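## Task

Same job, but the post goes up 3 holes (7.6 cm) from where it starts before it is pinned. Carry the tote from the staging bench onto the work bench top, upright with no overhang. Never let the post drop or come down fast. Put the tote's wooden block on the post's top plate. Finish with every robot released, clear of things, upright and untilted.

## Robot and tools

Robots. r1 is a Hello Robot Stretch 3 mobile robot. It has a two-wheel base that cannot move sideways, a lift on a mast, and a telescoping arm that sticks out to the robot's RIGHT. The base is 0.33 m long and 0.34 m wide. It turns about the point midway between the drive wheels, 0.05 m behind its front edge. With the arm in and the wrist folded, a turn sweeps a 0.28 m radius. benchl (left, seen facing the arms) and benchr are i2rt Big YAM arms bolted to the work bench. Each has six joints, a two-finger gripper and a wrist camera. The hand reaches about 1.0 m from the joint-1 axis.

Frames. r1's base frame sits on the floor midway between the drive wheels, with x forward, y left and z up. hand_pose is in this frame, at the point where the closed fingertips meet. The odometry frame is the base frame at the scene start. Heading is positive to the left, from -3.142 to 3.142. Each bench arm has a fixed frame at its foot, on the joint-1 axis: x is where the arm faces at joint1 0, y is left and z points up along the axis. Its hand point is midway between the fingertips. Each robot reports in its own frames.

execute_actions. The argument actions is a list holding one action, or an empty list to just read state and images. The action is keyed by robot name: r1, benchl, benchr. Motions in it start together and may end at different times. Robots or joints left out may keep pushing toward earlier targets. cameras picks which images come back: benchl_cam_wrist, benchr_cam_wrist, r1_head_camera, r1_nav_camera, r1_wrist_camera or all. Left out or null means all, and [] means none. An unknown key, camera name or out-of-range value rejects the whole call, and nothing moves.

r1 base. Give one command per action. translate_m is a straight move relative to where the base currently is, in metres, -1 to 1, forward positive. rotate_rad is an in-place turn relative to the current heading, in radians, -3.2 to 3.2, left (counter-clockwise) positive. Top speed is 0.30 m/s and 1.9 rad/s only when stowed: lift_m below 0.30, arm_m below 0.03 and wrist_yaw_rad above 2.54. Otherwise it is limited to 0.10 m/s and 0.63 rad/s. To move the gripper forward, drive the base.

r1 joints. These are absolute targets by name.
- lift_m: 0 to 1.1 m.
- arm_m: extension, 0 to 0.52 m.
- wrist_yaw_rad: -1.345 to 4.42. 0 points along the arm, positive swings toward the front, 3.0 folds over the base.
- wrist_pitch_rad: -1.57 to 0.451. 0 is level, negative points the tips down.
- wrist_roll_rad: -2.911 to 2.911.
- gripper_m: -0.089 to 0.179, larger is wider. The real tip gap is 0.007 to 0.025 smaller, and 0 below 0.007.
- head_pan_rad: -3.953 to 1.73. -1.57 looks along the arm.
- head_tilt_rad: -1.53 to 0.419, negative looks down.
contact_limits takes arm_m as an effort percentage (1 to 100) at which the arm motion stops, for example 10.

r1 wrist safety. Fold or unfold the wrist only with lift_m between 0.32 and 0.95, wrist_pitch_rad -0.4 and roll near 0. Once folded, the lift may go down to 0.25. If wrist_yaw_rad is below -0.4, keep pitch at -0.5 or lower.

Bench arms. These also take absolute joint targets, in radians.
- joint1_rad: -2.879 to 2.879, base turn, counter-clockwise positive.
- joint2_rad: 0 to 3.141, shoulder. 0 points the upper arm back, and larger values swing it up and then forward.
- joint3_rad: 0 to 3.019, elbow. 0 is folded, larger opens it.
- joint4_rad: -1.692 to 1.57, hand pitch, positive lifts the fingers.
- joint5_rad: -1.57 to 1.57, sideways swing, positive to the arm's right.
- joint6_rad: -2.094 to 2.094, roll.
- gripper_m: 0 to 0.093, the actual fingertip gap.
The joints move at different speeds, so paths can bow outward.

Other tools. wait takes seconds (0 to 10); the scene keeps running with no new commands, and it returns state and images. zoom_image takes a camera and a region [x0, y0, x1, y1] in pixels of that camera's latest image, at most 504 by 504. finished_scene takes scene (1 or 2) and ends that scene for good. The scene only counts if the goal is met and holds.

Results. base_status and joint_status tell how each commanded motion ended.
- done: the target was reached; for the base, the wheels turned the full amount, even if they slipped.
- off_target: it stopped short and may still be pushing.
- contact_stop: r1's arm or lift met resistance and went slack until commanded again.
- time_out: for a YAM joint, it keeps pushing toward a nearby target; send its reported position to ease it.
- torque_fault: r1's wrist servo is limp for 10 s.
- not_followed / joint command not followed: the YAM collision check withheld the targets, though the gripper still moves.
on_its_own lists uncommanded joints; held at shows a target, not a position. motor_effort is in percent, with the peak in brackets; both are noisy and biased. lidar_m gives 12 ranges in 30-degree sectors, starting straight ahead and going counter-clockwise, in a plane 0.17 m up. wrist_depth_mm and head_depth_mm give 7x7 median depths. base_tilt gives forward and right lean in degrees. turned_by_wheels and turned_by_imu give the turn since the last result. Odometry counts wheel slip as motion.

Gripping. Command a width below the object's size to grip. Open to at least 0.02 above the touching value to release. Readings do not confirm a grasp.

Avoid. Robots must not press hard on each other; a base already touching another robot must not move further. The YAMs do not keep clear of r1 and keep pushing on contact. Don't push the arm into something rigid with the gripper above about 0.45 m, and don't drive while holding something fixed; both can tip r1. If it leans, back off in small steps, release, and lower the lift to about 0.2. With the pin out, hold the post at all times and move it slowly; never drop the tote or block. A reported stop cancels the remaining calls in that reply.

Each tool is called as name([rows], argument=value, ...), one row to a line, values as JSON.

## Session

execute_actions(actions=[])

Scene clock: 0.00 s.
r1.base_odometry: x=+0.000 y=+0.000 heading=+0.000 (m, m, rad; r1's odometry frame)
r1.turned_by_wheels: +0.000 (rad since the last result)
r1.turned_by_imu: +0.000 (rad since the last result)
r1.base_tilt: forward=-0.1 right=+1.2 (deg)
r1.lidar_m: 1.94 1.78 2.20 2.10 2.10 2.10 2.45 2.28 2.16 1.91 1.66 1.67
r1.head_depth_mm: 1651 1653 1667 1651 1656 1665 1660 / 1727 1811 1810 1815 1797 1811 1799 / 1821 1976 1971 1981 1989 1979 1939 / 1809 2202 2190 2196 2190 2202 2032 / 1815 2390 2439 2460 2457 2447 2036 / 1818 2418 2493 2538 2516 2513 2031 / 1827 2288 2246 2265 2283 2302 2018
r1.base_status: not commanded
r1.joint_positions: lift_m=+0.536 arm_m=+0.001 wrist_yaw_rad=+2.951 wrist_pitch_rad=-0.539 wrist_roll_rad=-0.018 gripper_m=+0.037 head_pan_rad=-0.009 head_tilt_rad=-0.021
r1.joint_status: not commanded
r1.motor_effort: left_wheel=+0 right_wheel=+0 lift_m=+28 arm_m=-1 wrist_yaw_rad=+0 wrist_pitch_rad=+4 wrist_roll_rad=+0 gripper_m=+0 head_pan_rad=+0 head_tilt_rad=+1 (%)
r1.hand_pose: x=+0.0181 y=+0.0577 z=+0.5225 quat_wxyz=(+0.252, +0.690, +0.125, +0.667) (m; r1's base frame)
r1.wrist_depth_mm: - - - - - - - / - - - - - - - / - - - - - - - / 909 922 972 989 - - - / 787 803 - 830 878 871 887 / 700 714 - 723 731 762 763 / 612 614 646 650 654 662 692
benchl.joint_positions: joint1_rad=-1.588 joint2_rad=+0.811 joint3_rad=+0.716 joint4_rad=-1.506 joint5_rad=-0.017 joint6_rad=+0.008 gripper_m=+0.094
benchl.joint_status: not commanded
benchl.hand: x=-0.0008 y=-0.1831 z=+0.1700 quat_wxyz=(+0.005, -0.716, -0.698, -0.017) (m; benchl's fixed frame)
benchr.joint_positions: joint1_rad=+1.577 joint2_rad=+0.799 joint3_rad=+0.686 joint4_rad=-1.496 joint5_rad=-0.007 joint6_rad=+0.007 gripper_m=+0.095
benchr.joint_status: not commanded
benchr.hand: x=-0.0020 y=+0.1763 z=+0.1605 quat_wxyz=(+0.016, +0.707, -0.707, +0.011) (m; benchr's fixed frame)
pictures: benchl_cam_wrist, benchr_cam_wrist, r1_head_camera (sideways: a quarter turn clockwise sets it upright), r1_nav_camera (sideways: a quarter turn counterclockwise sets it upright), r1_wrist_camera
camera_calibration (this result's frames):
r1_head_camera: T_world_to_cam=[[-0.0196383, -0.0220979, -0.999563, 1.31936], [0.0547434, 0.998232, -0.023144, 0.0342579], [0.998307, -0.055174, -0.0183939, -0.0296083], [0, 0, 0, 1]] pos_world=[0.0535927, -0.0066759, 1.31903]
r1_nav_camera: T_world_to_cam=[[0.0435767, -0.046713, 0.997957, -1.25094], [-0.0314293, -0.998476, -0.0453649, 0.10836], [0.998556, -0.0293883, -0.0449784, 0.00928235], [0, 0, 0, 1]] pos_world=[0.0486487, 0.0500324, 1.25372]
r1_wrist_camera: T_world_to_cam=[[0.983062, -0.173153, 0.0600654, -0.0421871], [-0.0728057, -0.669716, -0.73904, 0.456542], [0.168193, 0.722148, -0.670979, 0.471793], [0, 0, 0, 1]] pos_world=[-0.00464117, -0.0422562, 0.6565]
Images, in order (width x height): benchl_cam_wrist 504x504, benchr_cam_wrist 504x504, r1_head_camera 896x504, r1_nav_camera 672x504, r1_wrist_camera 644x364.

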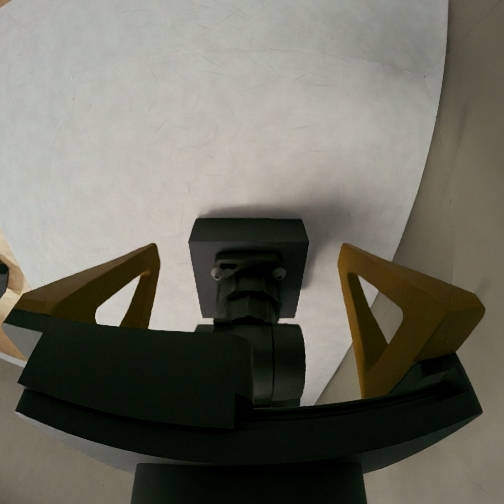

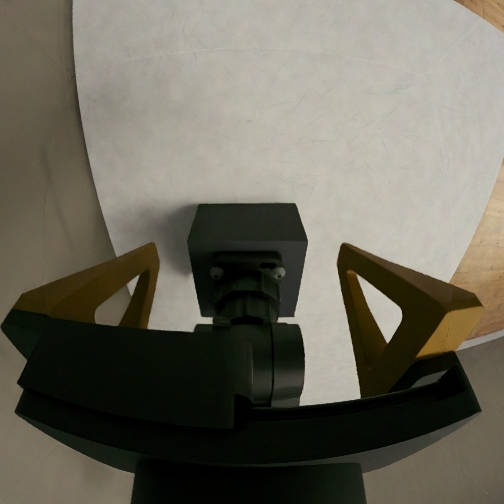

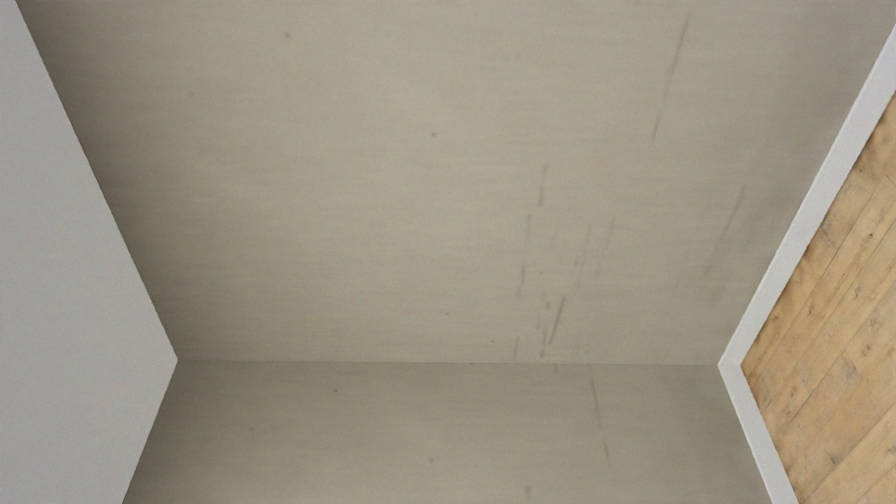

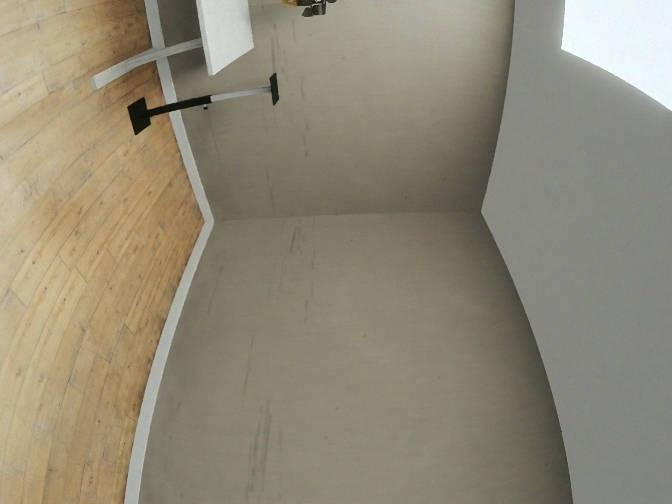

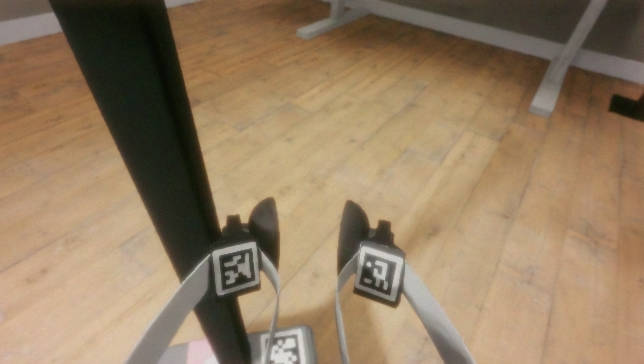

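execute_actions([
  {"r1":{"joints":{"head_pan_rad":-2.6,"head_tilt_rad":-0.5,"lift_m":0.28,"wrist_pitch_rad":-0.4}},"benchr":{"joints":{"joint1_rad":1.42,"joint2_rad":1.5,"joint3_rad":0.57,"joint4_rad":0.9,"joint6_rad":1.57}}},
], cameras=["r1_nav_camera","r1_head_camera","benchr_cam_wrist"])

Scene clock: 3.60 s.
r1.base_odometry: x=+0.000 y=+0.000 heading=+0.000 (m, m, rad; r1's odometry frame)
r1.turned_by_wheels: +0.000 (rad since the last result)
r1.turned_by_imu: +0.000 (rad since the last result)
r1.base_tilt: forward=+0.0 right=+1.3 (deg)
r1.lidar_m: 1.94 1.78 2.21 2.09 2.09 2.10 2.45 2.28 2.16 1.91 1.67 1.67
r1.head_depth_mm: 2350 2585 2844 2762 1978 1561 1275 / 2296 2521 2749 2735 1972 1540 1268 / 2230 2443 2419 2594 1967 1542 1266 / 2202 2375 2389 2688 1958 1531 1256 / 2138 2309 2027 2680 1945 1527 1253 / 2065 2259 2025 2597 1913 1518 1255 / 2003 2173 2286 2524 1929 1512 1242
r1.base_status: not commanded
r1.joint_positions: lift_m=+0.281 arm_m=+0.001 wrist_yaw_rad=+2.951 wrist_pitch_rad=-0.421 wrist_roll_rad=-0.018 gripper_m=+0.037 head_pan_rad=-2.593 head_tilt_rad=-0.494
r1.joint_status: all done
r1.motor_effort: left_wheel=+0(0) right_wheel=+0(0) lift_m=+14(26) arm_m=+0(1) wrist_yaw_rad=+0(0) wrist_pitch_rad=+7(6) wrist_roll_rad=+0(0) gripper_m=+1(1) head_pan_rad=-4(52) head_tilt_rad=-2(21) (%)
r1.hand_pose: x=+0.0213 y=+0.0740 z=+0.2927 quat_wxyz=(+0.212, +0.696, +0.083, +0.681) (m; r1's base frame)
r1.wrist_depth_mm: - - - - - - - / - - - - - - - / 824 - 873 953 941 - - / 673 - 688 709 723 747 785 / 536 544 - 574 600 608 625 / 476 488 - 496 514 512 518 / - - - 432 427 440 451
benchl.joint_positions: joint1_rad=-1.588 joint2_rad=+0.811 joint3_rad=+0.716 joint4_rad=-1.506 joint5_rad=-0.017 joint6_rad=+0.008 gripper_m=+0.094
benchl.joint_status: not commanded
benchl.hand: x=-0.0008 y=-0.1831 z=+0.1700 quat_wxyz=(+0.005, -0.716, -0.698, -0.017) (m; benchl's fixed frame)
benchr.joint_positions: joint1_rad=+1.424 joint2_rad=+1.498 joint3_rad=+0.577 joint4_rad=+0.885 joint5_rad=-0.007 joint6_rad=+1.558 gripper_m=+0.095
benchr.joint_status: all done
benchr.hand: x=+0.0781 y=+0.5333 z=+0.2001 quat_wxyz=(-0.053, -0.046, -0.718, -0.692) (m; benchr's fixed frame)
pictures: benchr_cam_wrist, r1_head_camera (sideways: a quarter turn clockwise sets it upright), r1_nav_camera (sideways: a quarter turn counterclockwise sets it upright)
camera_calibration (this result's frames):
benchr_cam_wrist: T_world_to_cam=[[0.00989631, -0.0389095, -0.999194, 0.220229], [-0.886637, -0.462375, 0.0092238, 0.319697], [-0.462361, 0.88583, -0.0390744, -0.306392], [0, 0, 0, 1]] pos_world=[0.139612, 0.4278, 0.205131]
r1_head_camera: T_world_to_cam=[[0.391445, 0.265458, -0.88108, 1.16201], [0.495404, -0.867679, -0.0413229, 0.0552166], [-0.775465, -0.420315, -0.471158, 0.570507], [0, 0, 0, 1]] pos_world=[-0.0398095, -0.0207617, 1.2949]
r1_nav_camera: T_world_to_cam=[[-0.445266, -0.217975, 0.868461, -1.07879], [-0.486515, 0.873147, -0.0302882, 0.0914842], [-0.751693, -0.436005, -0.494831, 0.605448], [0, 0, 0, 1]] pos_world=[0.0192715, -0.0510495, 1.23925]
Images, in order (width x height): benchr_cam_wrist 504x504, r1_head_camera 896x504, r1_nav_camera 672x504.

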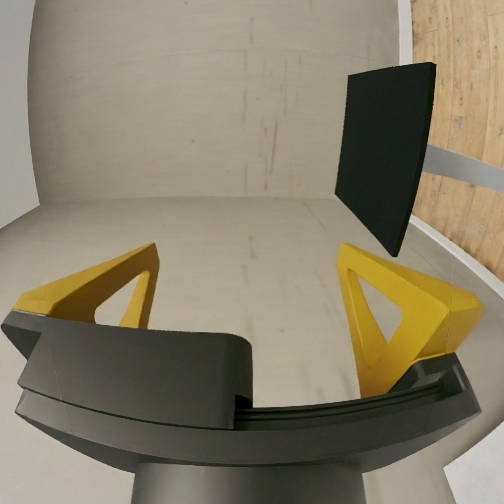

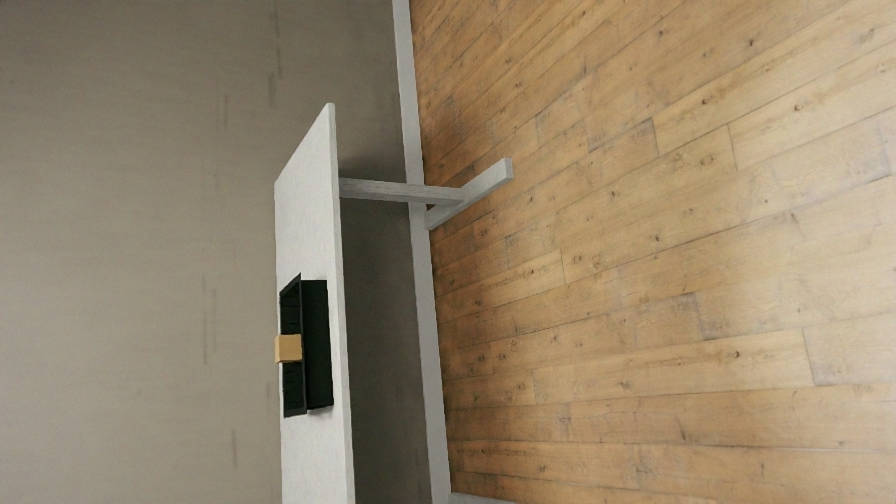

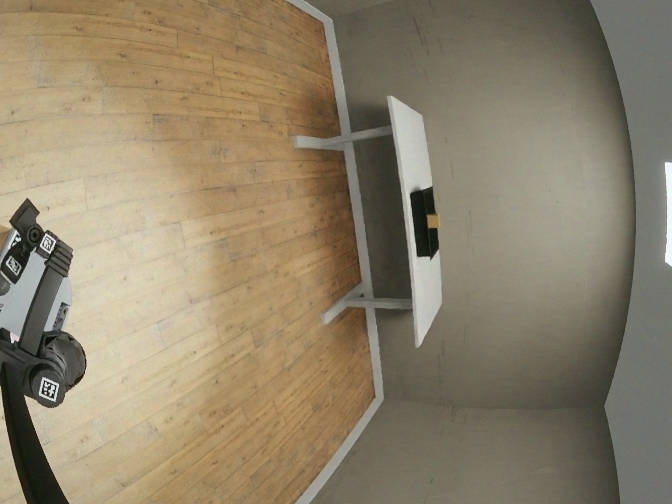

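execute_actions([
  {"r1":{"base":{"rotate_rad":-2.55},"joints":{"head_pan_rad":-1.57,"head_tilt_rad":-0.8}},"benchr":{"joints":{"joint2_rad":1.75,"joint3_rad":0.6,"joint4_rad":1.15}}},
], cameras=["benchr_cam_wrist"])

execute_actions([
  {"r1":{"base":{"translate_m":1.0}}},
], cameras=[])

execute_actions([
  {"r1":{"base":{"translate_m":0.35}}},
], cameras=[])

execute_actions([
  {"r1":{"base":{"rotate_rad":1.79},"joints":{"lift_m":0.9}}},
], cameras=["r1_head_camera"])

Scene clock: 7.87 s.
r1.base_odometry: x=+0.000 y=+0.000 heading=-2.550 (m, m, rad; r1's odometry frame)
r1.turned_by_wheels: -2.550 (rad since the last result)
r1.turned_by_imu: -2.549 (rad since the last result)
r1.base_tilt: forward=-0.1 right=+1.3 (deg)
r1.lidar_m: 2.28 2.16 1.86 1.66 1.67 2.01 1.77 2.10 2.34 2.10 2.10 2.54
r1.head_depth_mm: 1934 2266 2319 1837 1515 1288 1122 / 1913 2199 2277 1812 1500 1284 1119 / 1843 2121 2299 1810 1490 1271 1116 / 1820 2090 2266 1784 1488 1270 1108 / 1764 2036 2226 1780 1479 1263 1110 / 1742 1987 2145 1758 1473 1259 1103 / 1688 1929 2113 1761 1464 1253 1098
r1.base_status: done
r1.joint_positions: lift_m=+0.281 arm_m=+0.001 wrist_yaw_rad=+2.951 wrist_pitch_rad=-0.420 wrist_roll_rad=-0.018 gripper_m=+0.037 head_pan_rad=-1.577 head_tilt_rad=-0.791
r1.joint_status: all done
r1.motor_effort: left_wheel=+4(13) right_wheel=-4(9) lift_m=+14(14) arm_m=-1(0) wrist_yaw_rad=+0(0) wrist_pitch_rad=+7(7) wrist_roll_rad=+0(1) gripper_m=-1(0) head_pan_rad=+4(52) head_tilt_rad=-3(17) (%)
r1.hand_pose: x=+0.0213 y=+0.0740 z=+0.2927 quat_wxyz=(+0.212, +0.696, +0.083, +0.681) (m; r1's base frame)
r1.wrist_depth_mm: - - - - - - - / - - - - - - - / 838 - 894 908 952 975 - / 645 - 700 707 728 764 781 / 552 543 - 590 609 608 622 / 476 491 - 496 508 508 521 / - - - 429 427 440 455
benchl.joint_positions: joint1_rad=-1.588 joint2_rad=+0.811 joint3_rad=+0.716 joint4_rad=-1.506 joint5_rad=-0.017 joint6_rad=+0.008 gripper_m=+0.094
benchl.joint_status: not commanded
benchl.hand: x=-0.0008 y=-0.1831 z=+0.1700 quat_wxyz=(+0.005, -0.716, -0.698, -0.017) (m; benchl's fixed frame)
benchr.joint_positions: joint1_rad=+1.424 joint2_rad=+1.752 joint3_rad=+0.577 joint4_rad=+1.136 joint5_rad=-0.007 joint6_rad=+1.559 gripper_m=+0.095
benchr.joint_status: all done
benchr.hand: x=+0.0797 y=+0.5441 z=+0.1283 quat_wxyz=(-0.052, -0.046, -0.720, -0.691) (m; benchr's fixed frame)
pictures: benchr_cam_wrist
camera_calibration (this result's frames):
benchr_cam_wrist: T_world_to_cam=[[0.00814939, -0.0428984, -0.999046, 0.151133], [-0.886637, -0.462293, 0.0126181, 0.326333], [-0.462393, 0.885689, -0.0418028, -0.317658], [0, 0, 0, 1]] pos_world=[0.141225, 0.438691, 0.133593]
Images, in order (width x height): benchr_cam_wrist 504x504.

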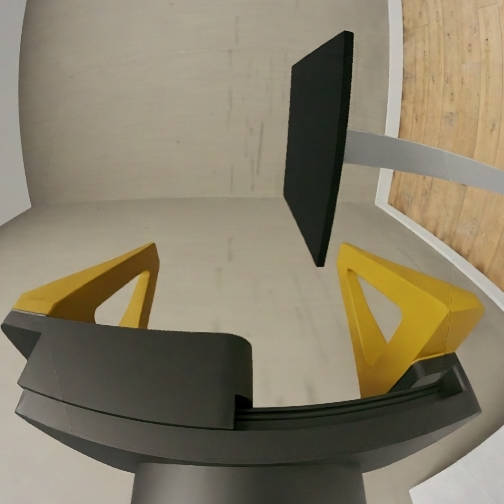

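Scene clock: 13.00 s.
r1.base_odometry: x=-0.830 y=-0.558 heading=-2.550 (m, m, rad; r1's odometry frame)
r1.turned_by_wheels: +0.000 (rad since the last result)
r1.turned_by_imu: +0.000 (rad since the last result)
r1.base_tilt: forward=-0.1 right=+1.4 (deg)
r1.lidar_m: 1.57 1.28 1.91 1.85 1.86 2.25 2.77 2.90 2.12 1.91 1.91 1.30
r1.head_depth_mm: 1775 2042 2275 1822 1512 1291 1121 / 1726 1984 2206 1819 1504 1286 1120 / 1675 1943 2164 1800 1485 1284 1111 / 1641 1886 2123 1778 1479 1269 1112 / 1615 1848 2083 1769 1478 1266 1116 / 1572 1791 2042 1775 1475 1265 1102 / 1546 1748 1975 1768 1460 1249 1095
r1.base_status: done
r1.joint_positions: lift_m=+0.281 arm_m=+0.001 wrist_yaw_rad=+2.951 wrist_pitch_rad=-0.420 wrist_roll_rad=-0.018 gripper_m=+0.037 head_pan_rad=-1.577 head_tilt_rad=-0.791
r1.joint_status: not commanded
r1.motor_effort: left_wheel=+4(13) right_wheel=-4(7) lift_m=+14(14) arm_m=-1(1) wrist_yaw_rad=+0(0) wrist_pitch_rad=+6(7) wrist_roll_rad=+0(0) gripper_m=+0(2) head_pan_rad=+4(4) head_tilt_rad=-3(3) (%)
r1.hand_pose: x=+0.0213 y=+0.0740 z=+0.2928 quat_wxyz=(+0.212, +0.696, +0.083, +0.681) (m; r1's base frame)
r1.wrist_depth_mm: - - - - - - - / - - - - - - - / 806 - 868 933 955 949 - / 650 - 705 718 742 764 788 / 549 540 - 577 606 609 630 / 475 489 - 488 500 514 516 / - - - 434 435 446 452
benchl.joint_positions: joint1_rad=-1.588 joint2_rad=+0.811 joint3_rad=+0.716 joint4_rad=-1.506 joint5_rad=-0.017 joint6_rad=+0.008 gripper_m=+0.094
benchl.joint_status: not commanded
benchl.hand: x=-0.0008 y=-0.1831 z=+0.1700 quat_wxyz=(+0.005, -0.716, -0.698, -0.017) (m; benchl's fixed frame)
benchr.joint_positions: joint1_rad=+1.424 joint2_rad=+1.752 joint3_rad=+0.577 joint4_rad=+1.136 joint5_rad=-0.007 joint6_rad=+1.559 gripper_m=+0.095
benchr.joint_status: not commanded
benchr.hand: x=+0.0797 y=+0.5441 z=+0.1283 quat_wxyz=(-0.052, -0.046, -0.720, -0.691) (m; benchr's fixed frame)
pictures: none
No camera images: the call's "cameras" was empty. Leave "cameras" out to get every camera's image.

Scene clock: 16.10 s.
r1.base_odometry: x=-1.120 y=-0.753 heading=-2.549 (m, m, rad; r1's odometry frame)
r1.turned_by_wheels: +0.000 (rad since the last result)
r1.turned_by_imu: +0.000 (rad since the last result)
r1.base_tilt: forward=+0.0 right=+1.3 (deg)
r1.lidar_m: 1.23 1.23 1.02 1.93 1.94 2.32 3.14 3.22 2.05 1.84 1.84 0.97
r1.head_depth_mm: 1703 1973 2205 1825 1503 1294 1119 / 1668 1923 2140 1813 1506 1287 1117 / 1614 1868 2117 1804 1497 1276 1112 / 1590 1822 2087 1791 1488 1276 1109 / 1559 1789 2032 1776 1479 1266 1115 / 1520 1753 1997 1773 1469 1251 1104 / 1486 1705 1964 1760 1461 1256 1092
r1.base_status: done
r1.joint_positions: lift_m=+0.281 arm_m=+0.001 wrist_yaw_rad=+2.951 wrist_pitch_rad=-0.420 wrist_roll_rad=-0.018 gripper_m=+0.037 head_pan_rad=-1.577 head_tilt_rad=-0.791
r1.joint_status: not commanded
r1.motor_effort: left_wheel=+4(12) right_wheel=-4(8) lift_m=+14(14) arm_m=+0(1) wrist_yaw_rad=+1(0) wrist_pitch_rad=+6(7) wrist_roll_rad=+1(0) gripper_m=+0(1) head_pan_rad=+4(4) head_tilt_rad=-3(3) (%)
r1.hand_pose: x=+0.0213 y=+0.0740 z=+0.2928 quat_wxyz=(+0.212, +0.696, +0.083, +0.681) (m; r1's base frame)
r1.wrist_depth_mm: - - - - - - - / - - - - - - - / 825 - 899 930 907 971 - / 656 - 723 707 729 765 761 / 543 546 - 584 597 614 625 / 470 490 - 500 508 517 520 / - - - 437 434 440 442
benchl.joint_positions: joint1_rad=-1.588 joint2_rad=+0.811 joint3_rad=+0.716 joint4_rad=-1.506 joint5_rad=-0.017 joint6_rad=+0.008 gripper_m=+0.094
benchl.joint_status: not commanded
benchl.hand: x=-0.0008 y=-0.1831 z=+0.1700 quat_wxyz=(+0.005, -0.716, -0.698, -0.017) (m; benchl's fixed frame)
benchr.joint_positions: joint1_rad=+1.424 joint2_rad=+1.752 joint3_rad=+0.577 joint4_rad=+1.136 joint5_rad=-0.007 joint6_rad=+1.559 gripper_m=+0.095
benchr.joint_status: not commanded
benchr.hand: x=+0.0797 y=+0.5441 z=+0.1283 quat_wxyz=(-0.052, -0.046, -0.720, -0.691) (m; benchr's fixed frame)
pictures: none
No camera images: the call's "cameras" was empty. Leave "cameras" out to get every camera's image.

Scene clock: 22.57 s.
r1.base_odometry: x=-1.120 y=-0.753 heading=-0.760 (m, m, rad; r1's odometry frame)
r1.turned_by_wheels: +1.790 (rad since the last result)
r1.turned_by_imu: +1.793 (rad since the last result)
r1.base_tilt: forward=-0.1 right=+1.3 (deg)
r1.lidar_m: 1.92 2.02 2.85 3.12 2.51 1.89 1.84 1.68 0.97 1.23 1.02 1.81
r1.head_depth_mm: 1020 1166 1020 811 - - 1122 / 1022 1177 1010 756 - - 1120 / 1030 1175 901 740 703 - 1125 / 1027 1168 896 737 709 - - / 1027 1158 887 736 703 - 1125 / 1027 1157 894 735 1394 1216 1100 / 1026 1159 968 733 1399 1251 1095
r1.base_status: done
r1.joint_positions: lift_m=+0.899 arm_m=+0.001 wrist_yaw_rad=+2.951 wrist_pitch_rad=-0.420 wrist_roll_rad=-0.018 gripper_m=+0.037 head_pan_rad=-1.577 head_tilt_rad=-0.791
r1.joint_status: all done
r1.motor_effort: left_wheel=-3(9) right_wheel=+4(10) lift_m=+37(38) arm_m=+0(1) wrist_yaw_rad=+0(0) wrist_pitch_rad=+6(6) wrist_roll_rad=+0(0) gripper_m=+0(1) head_pan_rad=+5(4) head_tilt_rad=-3(3) (%)
r1.hand_pose: x=+0.0213 y=+0.0741 z=+0.9117 quat_wxyz=(+0.212, +0.696, +0.083, +0.681) (m; r1's base frame)
r1.wrist_depth_mm: - - - - - - - / - - - - - - - / - - - - - - - / - - - - - - - / - - - - - - - / - - - - - - - / - - - - - - -
benchl.joint_positions: joint1_rad=-1.588 joint2_rad=+0.811 joint3_rad=+0.716 joint4_rad=-1.506 joint5_rad=-0.017 joint6_rad=+0.008 gripper_m=+0.094
benchl.joint_status: not commanded
benchl.hand: x=-0.0008 y=-0.1831 z=+0.1700 quat_wxyz=(+0.005, -0.716, -0.698, -0.017) (m; benchl's fixed frame)
benchr.joint_positions: joint1_rad=+1.424 joint2_rad=+1.752 joint3_rad=+0.577 joint4_rad=+1.136 joint5_rad=-0.007 joint6_rad=+1.559 gripper_m=+0.095
benchr.joint_status: not commanded
benchr.hand: x=+0.0797 y=+0.5441 z=+0.1283 quat_wxyz=(-0.052, -0.046, -0.720, -0.691) (m; benchr's fixed frame)
pictures: r1_head_camera (sideways: a quarter turn clockwise sets it upright)
camera_calibration (this result's frames):
r1_head_camera: T_world_to_cam=[[-0.0180465, 0.70962, -0.704354, 0.934121], [0.99858, -0.0225286, -0.048282, 0.0611898], [-0.05013, -0.704225, -0.708205, 0.874463], [0, 0, 0, 1]] pos_world=[-0.000408415, -0.0456737, 1.2802]
Images, in order (width x height): r1_head_camera 896x504.

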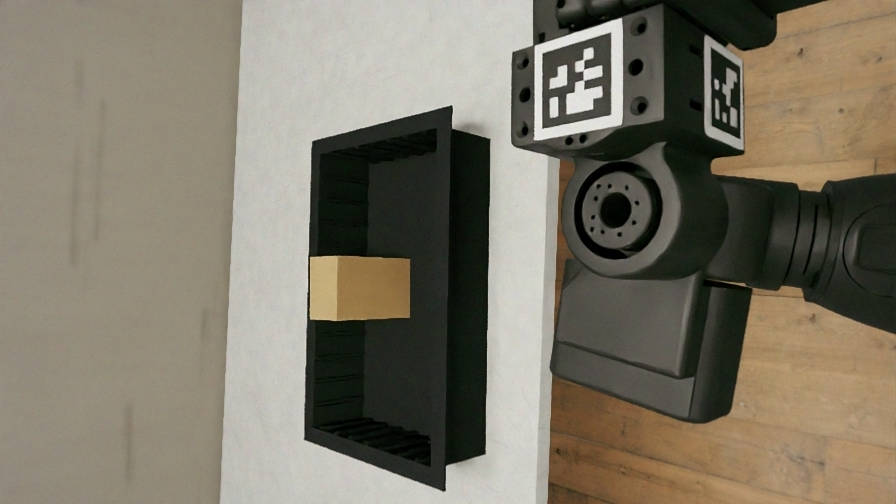

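execute_actions([
  {"r1":{"base":{"translate_m":0.028},"joints":{"wrist_yaw_rad":0,"lift_m":0.95,"gripper_m":0.13}}},
], cameras=[])

execute_actions([
  {"r1":{"joints":{"lift_m":1.03,"arm_m":0.41,"wrist_pitch_rad":-1.03}},"benchr":{"joints":{"joint2_rad":1.88,"joint4_rad":1.3}}},
], cameras=["r1_wrist_camera","r1_head_camera","benchr_cam_wrist"])

Scene clock: 26.13 s.
r1.base_odometry: x=-1.100 y=-0.773 heading=-0.760 (m, m, rad; r1's odometry frame)
r1.turned_by_wheels: +0.000 (rad since the last result)
r1.turned_by_imu: +0.000 (rad since the last result)
r1.base_tilt: forward=+0.0 right=+1.3 (deg)
r1.lidar_m: 1.90 1.99 2.80 3.13 2.55 1.91 1.86 1.68 0.99 1.23 1.00 1.82
r1.head_depth_mm: 1026 1168 1027 - - - 1095 / 1022 1170 1011 - - - 1095 / 1024 1172 902 - - - 1095 / 1028 1172 867 - - - 1087 / 1026 1160 888 808 1410 1260 1104 / 1030 1155 884 733 1405 1262 1095 / 1033 1158 970 755 1393 1249 1095
r1.base_status: done
r1.joint_positions: lift_m=+0.949 arm_m=+0.001 wrist_yaw_rad=+0.004 wrist_pitch_rad=-0.419 wrist_roll_rad=-0.018 gripper_m=+0.130 head_pan_rad=-1.577 head_tilt_rad=-0.791
r1.joint_status: all done
r1.motor_effort: left_wheel=-3(6) right_wheel=+4(7) lift_m=+37(39) arm_m=+0(0) wrist_yaw_rad=-3(5) wrist_pitch_rad=+6(6) wrist_roll_rad=+0(0) gripper_m=+1(82) head_pan_rad=+5(4) head_tilt_rad=-3(3) (%)
r1.hand_pose: x=-0.0207 y=-0.3703 z=+0.9618 quat_wxyz=(+0.698, +0.150, -0.685, -0.145) (m; r1's base frame)
r1.wrist_depth_mm: 942 922 916 900 926 897 883 / - 979 988 - 983 988 949 / 739 755 610 604 824 857 - / 577 561 584 555 594 662 681 / 481 495 419 426 427 538 549 / 411 - 423 435 439 467 456 / - - - 397 401 394 396
benchl.joint_positions: joint1_rad=-1.588 joint2_rad=+0.811 joint3_rad=+0.716 joint4_rad=-1.506 joint5_rad=-0.017 joint6_rad=+0.008 gripper_m=+0.094
benchl.joint_status: not commanded
benchl.hand: x=-0.0008 y=-0.1831 z=+0.1700 quat_wxyz=(+0.005, -0.716, -0.698, -0.017) (m; benchl's fixed frame)
benchr.joint_positions: joint1_rad=+1.424 joint2_rad=+1.752 joint3_rad=+0.577 joint4_rad=+1.136 joint5_rad=-0.007 joint6_rad=+1.559 gripper_m=+0.095
benchr.joint_status: not commanded
benchr.hand: x=+0.0797 y=+0.5441 z=+0.1283 quat_wxyz=(-0.052, -0.046, -0.720, -0.691) (m; benchr's fixed frame)
pictures: none
No camera images: the call's "cameras" was empty. Leave "cameras" out to get every camera's image.

Scene clock: 30.33 s.
r1.base_odometry: x=-1.100 y=-0.773 heading=-0.760 (m, m, rad; r1's odometry frame)
r1.turned_by_wheels: +0.000 (rad since the last result)
r1.turned_by_imu: +0.000 (rad since the last result)
r1.base_tilt: forward=-0.1 right=+1.3 (deg)
r1.lidar_m: 1.89 1.99 2.81 3.12 2.55 1.92 1.86 1.68 0.98 1.23 1.01 1.81
r1.head_depth_mm: - 1175 1022 807 1375 1285 1123 / 1044 1169 1014 742 1402 1281 1116 / - 1177 897 738 1397 1280 1116 / - 1204 868 739 1419 1266 1110 / 1029 1156 885 737 1408 1260 1103 / 1030 1156 885 736 1401 1256 1089 / 1028 1156 971 753 1389 1250 1095
r1.base_status: not commanded
r1.joint_positions: lift_m=+1.029 arm_m=+0.410 wrist_yaw_rad=+0.001 wrist_pitch_rad=-1.033 wrist_roll_rad=-0.018 gripper_m=+0.130 head_pan_rad=-1.577 head_tilt_rad=-0.791
r1.joint_status: all done
r1.motor_effort: left_wheel=-4(3) right_wheel=+4(4) lift_m=+37(38) arm_m=+3(4) wrist_yaw_rad=-1(3) wrist_pitch_rad=+1(7) wrist_roll_rad=+1(0) gripper_m=-1(0) head_pan_rad=+4(4) head_tilt_rad=-3(3) (%)
r1.hand_pose: x=-0.0215 y=-0.6651 z=+0.9356 quat_wxyz=(+0.621, +0.353, -0.609, -0.346) (m; r1's base frame)
r1.wrist_depth_mm: 459 464 475 484 490 508 509 / 427 439 450 453 462 472 481 / 412 322 343 336 439 444 453 / 383 368 387 276 400 369 419 / 359 326 373 265 388 343 403 / 290 - 359 364 366 378 380 / 288 335 342 348 354 305 365
benchl.joint_positions: joint1_rad=-1.588 joint2_rad=+0.811 joint3_rad=+0.716 joint4_rad=-1.506 joint5_rad=-0.017 joint6_rad=+0.008 gripper_m=+0.094
benchl.joint_status: not commanded
benchl.hand: x=-0.0008 y=-0.1831 z=+0.1700 quat_wxyz=(+0.005, -0.716, -0.698, -0.017) (m; benchl's fixed frame)
benchr.joint_positions: joint1_rad=+1.424 joint2_rad=+1.877 joint3_rad=+0.577 joint4_rad=+1.285 joint5_rad=-0.007 joint6_rad=+1.559 gripper_m=+0.095
benchr.joint_status: all done
benchr.hand: x=+0.0795 y=+0.5431 z=+0.0994 quat_wxyz=(-0.053, -0.045, -0.711, -0.700) (m; benchr's fixed frame)
pictures: benchr_cam_wrist, r1_head_camera (sideways: a quarter turn clockwise sets it upright), r1_wrist_camera
camera_calibration (this result's frames):
benchr_cam_wrist: T_world_to_cam=[[0.0118325, -0.0180057, -0.999768, 0.108483], [-0.886657, -0.462423, -0.00216565, 0.327622], [-0.462277, 0.886477, -0.0214365, -0.320477], [0, 0, 0, 1]] pos_world=[0.141056, 0.437549, 0.102298]
r1_head_camera: T_world_to_cam=[[-0.0180466, 0.70962, -0.704354, 0.934121], [0.99858, -0.0225285, -0.048282, 0.0611898], [-0.0501299, -0.704225, -0.708205, 0.874463], [0, 0, 0, 1]] pos_world=[-0.00040841, -0.0456737, 1.2802]
r1_wrist_camera: T_world_to_cam=[[-0.998011, -0.0439889, 0.0451553, -0.0958809], [-0.0565223, 0.941595, -0.331969, 0.96601], [-0.0279151, -0.333861, -0.942209, 0.824851], [0, 0, 0, 1]] pos_world=[-0.0180633, -0.638423, 1.1022]
Images, in order (width x height): benchr_cam_wrist 504x504, r1_head_camera 896x504, r1_wrist_camera 644x364.

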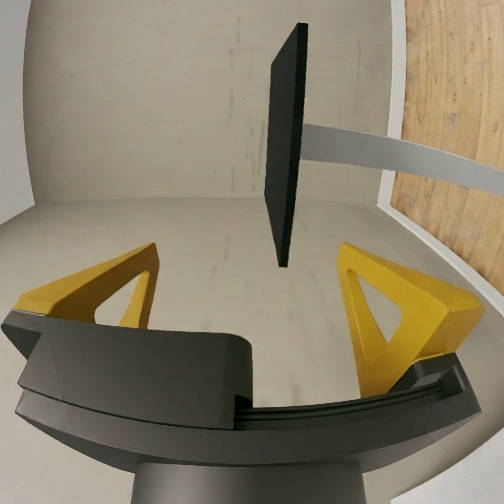

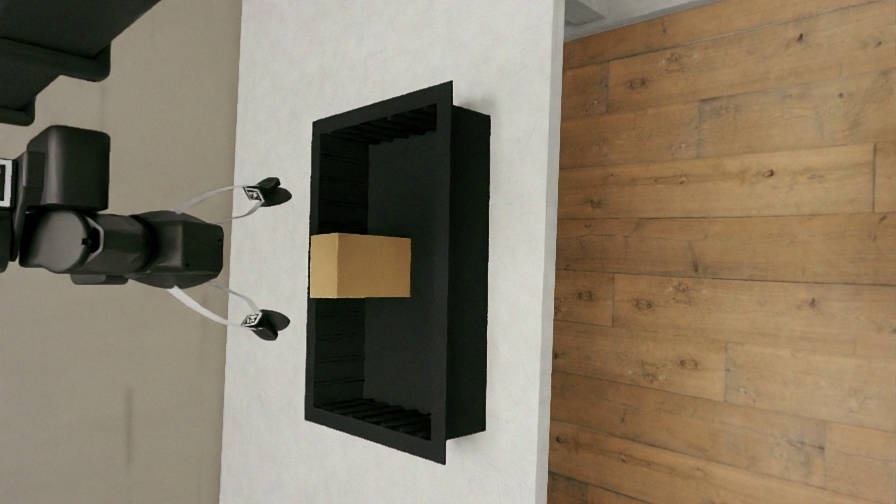

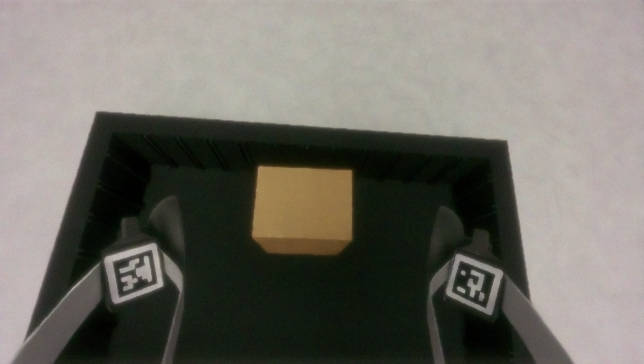

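execute_actions([
  {"r1":{"joints":{"lift_m":0.895,"arm_m":0.455}}},
], cameras=[])

execute_actions([
  {"r1":{"joints":{"gripper_m":0.0}}},
], cameras=["r1_wrist_camera"])

execute_actions([
  {"r1":{"joints":{"lift_m":1.08,"head_pan_rad":1.2,"head_tilt_rad":-0.4}}},
], cameras=["r1_wrist_camera","r1_head_camera"])

Scene clock: 33.10 s.
r1.base_odometry: x=-1.100 y=-0.773 heading=-0.760 (m, m, rad; r1's odometry frame)
r1.turned_by_wheels: +0.000 (rad since the last result)
r1.turned_by_imu: +0.000 (rad since the last result)
r1.base_tilt: forward=-0.1 right=+1.3 (deg)
r1.lidar_m: 1.90 1.99 2.81 3.11 2.55 1.91 1.87 1.68 0.98 1.23 1.01 1.81
r1.head_depth_mm: 1017 1171 1066 - - 1290 1110 / 1024 1128 - 740 1399 1281 1119 / 1009 - 903 738 1395 1274 1118 / 1027 - 794 738 1423 1269 1111 / 1028 1160 887 735 1412 1266 1108 / 1031 1153 886 734 1405 1258 1102 / 1030 1160 971 752 1389 1253 1092
r1.base_status: not commanded
r1.joint_positions: lift_m=+0.896 arm_m=+0.455 wrist_yaw_rad=+0.001 wrist_pitch_rad=-1.034 wrist_roll_rad=-0.018 gripper_m=+0.130 head_pan_rad=-1.577 head_tilt_rad=-0.791
r1.joint_status: all done
r1.motor_effort: left_wheel=-3(4) right_wheel=+4(3) lift_m=+14(31) arm_m=+3(3) wrist_yaw_rad=-1(2) wrist_pitch_rad=+1(1) wrist_roll_rad=+0(0) gripper_m=+1(1) head_pan_rad=+4(4) head_tilt_rad=-3(3) (%)
r1.hand_pose: x=-0.0215 y=-0.7099 z=+0.8018 quat_wxyz=(+0.620, +0.353, -0.609, -0.346) (m; r1's base frame)
r1.wrist_depth_mm: 296 303 309 311 318 326 335 / 181 182 187 298 301 304 311 / 214 206 196 194 189 189 191 / 244 255 131 133 250 253 203 / 235 241 124 126 246 255 201 / 228 - 120 120 179 245 198 / 216 219 222 224 226 230 196
benchl.joint_positions: joint1_rad=-1.588 joint2_rad=+0.811 joint3_rad=+0.716 joint4_rad=-1.506 joint5_rad=-0.017 joint6_rad=+0.008 gripper_m=+0.094
benchl.joint_status: not commanded
benchl.hand: x=-0.0008 y=-0.1831 z=+0.1700 quat_wxyz=(+0.005, -0.716, -0.698, -0.017) (m; benchl's fixed frame)
benchr.joint_positions: joint1_rad=+1.424 joint2_rad=+1.877 joint3_rad=+0.577 joint4_rad=+1.285 joint5_rad=-0.007 joint6_rad=+1.559 gripper_m=+0.095
benchr.joint_status: not commanded
benchr.hand: x=+0.0795 y=+0.5431 z=+0.0994 quat_wxyz=(-0.053, -0.045, -0.711, -0.700) (m; benchr's fixed frame)
pictures: none
No camera images: the call's "cameras" was empty. Leave "cameras" out to get every camera's image.

Scene clock: 34.90 s.
r1.base_odometry: x=-1.100 y=-0.773 heading=-0.760 (m, m, rad; r1's odometry frame)
r1.turned_by_wheels: +0.000 (rad since the last result)
r1.turned_by_imu: +0.000 (rad since the last result)
r1.base_tilt: forward=+0.0 right=+1.2 (deg)
r1.lidar_m: 1.90 1.99 2.81 3.12 2.55 1.92 1.87 1.68 0.99 1.23 1.01 1.81
r1.head_depth_mm: 1027 1169 1062 - - 1298 1117 / 1024 1134 - 744 1403 1285 1121 / 1009 - 898 740 1390 1275 1114 / 1025 - 787 738 1415 1272 1112 / 1028 1163 891 737 1416 1265 1104 / 1028 1155 893 731 1399 1257 1097 / 1032 1161 973 757 1397 1247 1097
r1.base_status: not commanded
r1.joint_positions: lift_m=+0.896 arm_m=+0.455 wrist_yaw_rad=+0.001 wrist_pitch_rad=-1.019 wrist_roll_rad=-0.019 gripper_m=+0.002 head_pan_rad=-1.577 head_tilt_rad=-0.791
r1.joint_status: all done
r1.motor_effort: left_wheel=-2(3) right_wheel=+1(4) lift_m=+14(14) arm_m=+3(3) wrist_yaw_rad=-2(2) wrist_pitch_rad=-3(5) wrist_roll_rad=+0(1) gripper_m=-37(99) head_pan_rad=+5(4) head_tilt_rad=-2(2) (%)
r1.hand_pose: x=-0.0215 y=-0.7134 z=+0.8035 quat_wxyz=(+0.623, +0.349, -0.611, -0.342) (m; r1's base frame)
r1.wrist_depth_mm: 307 314 322 326 332 340 348 / 188 294 300 305 310 315 321 / 205 198 194 190 193 195 196 / 252 256 138 139 238 248 205 / 241 246 129 131 134 259 202 / 229 233 123 124 127 245 200 / 221 221 225 226 232 234 198
benchl.joint_positions: joint1_rad=-1.588 joint2_rad=+0.811 joint3_rad=+0.716 joint4_rad=-1.506 joint5_rad=-0.017 joint6_rad=+0.008 gripper_m=+0.094
benchl.joint_status: not commanded
benchl.hand: x=-0.0008 y=-0.1831 z=+0.1700 quat_wxyz=(+0.005, -0.716, -0.698, -0.017) (m; benchl's fixed frame)
benchr.joint_positions: joint1_rad=+1.424 joint2_rad=+1.877 joint3_rad=+0.577 joint4_rad=+1.285 joint5_rad=-0.007 joint6_rad=+1.559 gripper_m=+0.095
benchr.joint_status: not commanded
benchr.hand: x=+0.0795 y=+0.5431 z=+0.0994 quat_wxyz=(-0.053, -0.045, -0.711, -0.700) (m; benchr's fixed frame)
pictures: r1_wrist_camera
camera_calibration (this result's frames):
r1_wrist_camera: T_world_to_cam=[[-0.997951, -0.0441851, 0.0462674, -0.0930632], [-0.0574838, 0.936726, -0.345312, 0.974838], [-0.0280823, -0.347265, -0.937347, 0.670714], [0, 0, 0, 1]] pos_world=[-0.0180001, -0.684352, 0.969621]
Images, in order (width x height): r1_wrist_camera 644x364.

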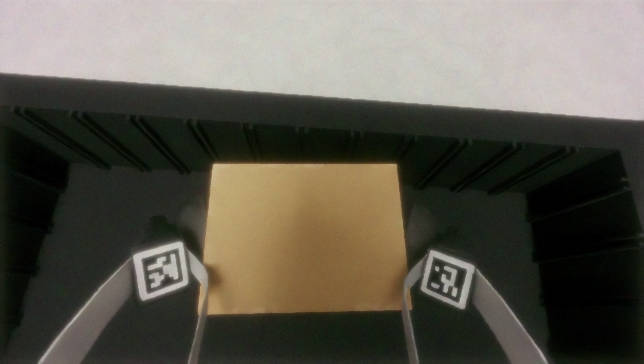

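Scene clock: 37.40 s.
r1.base_odometry: x=-1.100 y=-0.773 heading=-0.760 (m, m, rad; r1's odometry frame)
r1.turned_by_wheels: +0.000 (rad since the last result)
r1.turned_by_imu: +0.000 (rad since the last result)
r1.base_tilt: forward=+0.0 right=+1.4 (deg)
r1.lidar_m: 1.90 1.99 2.81 3.13 2.55 1.91 1.86 1.69 0.98 1.23 1.01 1.81
r1.head_depth_mm: 2452 2563 2663 2755 2239 1682 1346 / 2901 3041 3118 3059 2216 1682 1343 / 3233 3459 3677 3218 2200 1668 1347 / 3144 3426 3669 3232 2194 1663 1339 / 3009 3281 3493 3195 2193 1659 1331 / 2925 3133 3320 3101 2152 1648 1331 / 2832 2977 3191 3165 2171 1632 1319
r1.base_status: not commanded
r1.joint_positions: lift_m=+1.079 arm_m=+0.455 wrist_yaw_rad=+0.001 wrist_pitch_rad=-1.046 wrist_roll_rad=-0.019 gripper_m=+0.012 head_pan_rad=+1.193 head_tilt_rad=-0.409
r1.joint_status: all done
r1.on_its_own: gripper_m is held at +0.010, not at your +0.000, by its stall guard, which is still easing
r1.motor_effort: left_wheel=-2(4) right_wheel=+1(3) lift_m=+39(42) arm_m=+2(3) wrist_yaw_rad=-1(1) wrist_pitch_rad=+5(7) wrist_roll_rad=+1(1) gripper_m=-27(37) head_pan_rad=+5(52) head_tilt_rad=+3(21) (%)
r1.hand_pose: x=-0.0215 y=-0.7072 z=+0.9841 quat_wxyz=(+0.618, +0.357, -0.606, -0.350) (m; r1's base frame)
r1.wrist_depth_mm: 512 518 527 536 552 565 575 / 482 488 501 516 512 533 535 / 459 463 477 478 490 496 507 / 432 375 362 360 464 469 481 / 417 351 135 137 139 440 459 / 394 334 132 133 135 424 431 / 376 381 380 382 396 404 408
benchl.joint_positions: joint1_rad=-1.588 joint2_rad=+0.811 joint3_rad=+0.716 joint4_rad=-1.506 joint5_rad=-0.017 joint6_rad=+0.008 gripper_m=+0.094
benchl.joint_status: not commanded
benchl.hand: x=-0.0008 y=-0.1831 z=+0.1700 quat_wxyz=(+0.005, -0.716, -0.698, -0.017) (m; benchl's fixed frame)
benchr.joint_positions: joint1_rad=+1.424 joint2_rad=+1.877 joint3_rad=+0.577 joint4_rad=+1.285 joint5_rad=-0.007 joint6_rad=+1.559 gripper_m=+0.095
benchr.joint_status: not commanded
benchr.hand: x=+0.0795 y=+0.5431 z=+0.0994 quat_wxyz=(-0.053, -0.045, -0.711, -0.700) (m; benchr's fixed frame)
pictures: r1_head_camera (sideways: a quarter turn clockwise sets it upright), r1_wrist_camera
camera_calibration (this result's frames):
r1_head_camera: T_world_to_cam=[[-0.125263, -0.375808, -0.918193, 1.21358], [-0.915868, 0.399618, -0.0386138, 0.0603029], [0.381437, 0.836107, -0.394248, 0.463369], [0, 0, 0, 1]] pos_world=[0.0304995, 0.0445474, 1.29931]
r1_wrist_camera: T_world_to_cam=[[-0.997982, -0.044703, 0.0451058, -0.100464], [-0.0568163, 0.945808, -0.319717, 1.01268], [-0.0283691, -0.321634, -0.946439, 0.869294], [0, 0, 0, 1]] pos_world=[-0.0180631, -0.682699, 1.15104]
Images, in order (width x height): r1_head_camera 896x504, r1_wrist_camera 644x364.

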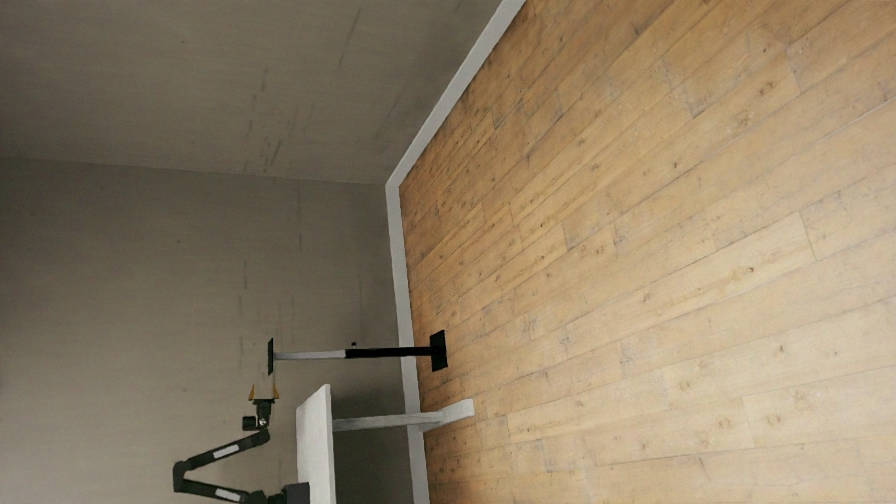

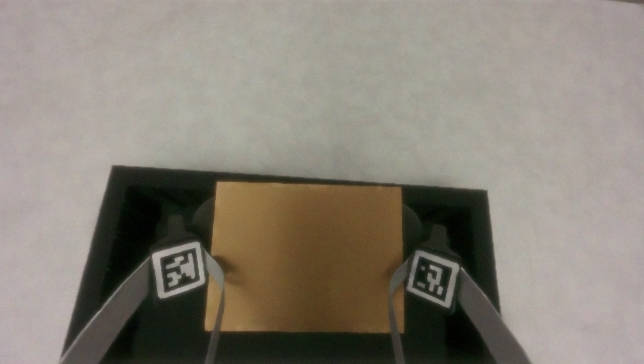

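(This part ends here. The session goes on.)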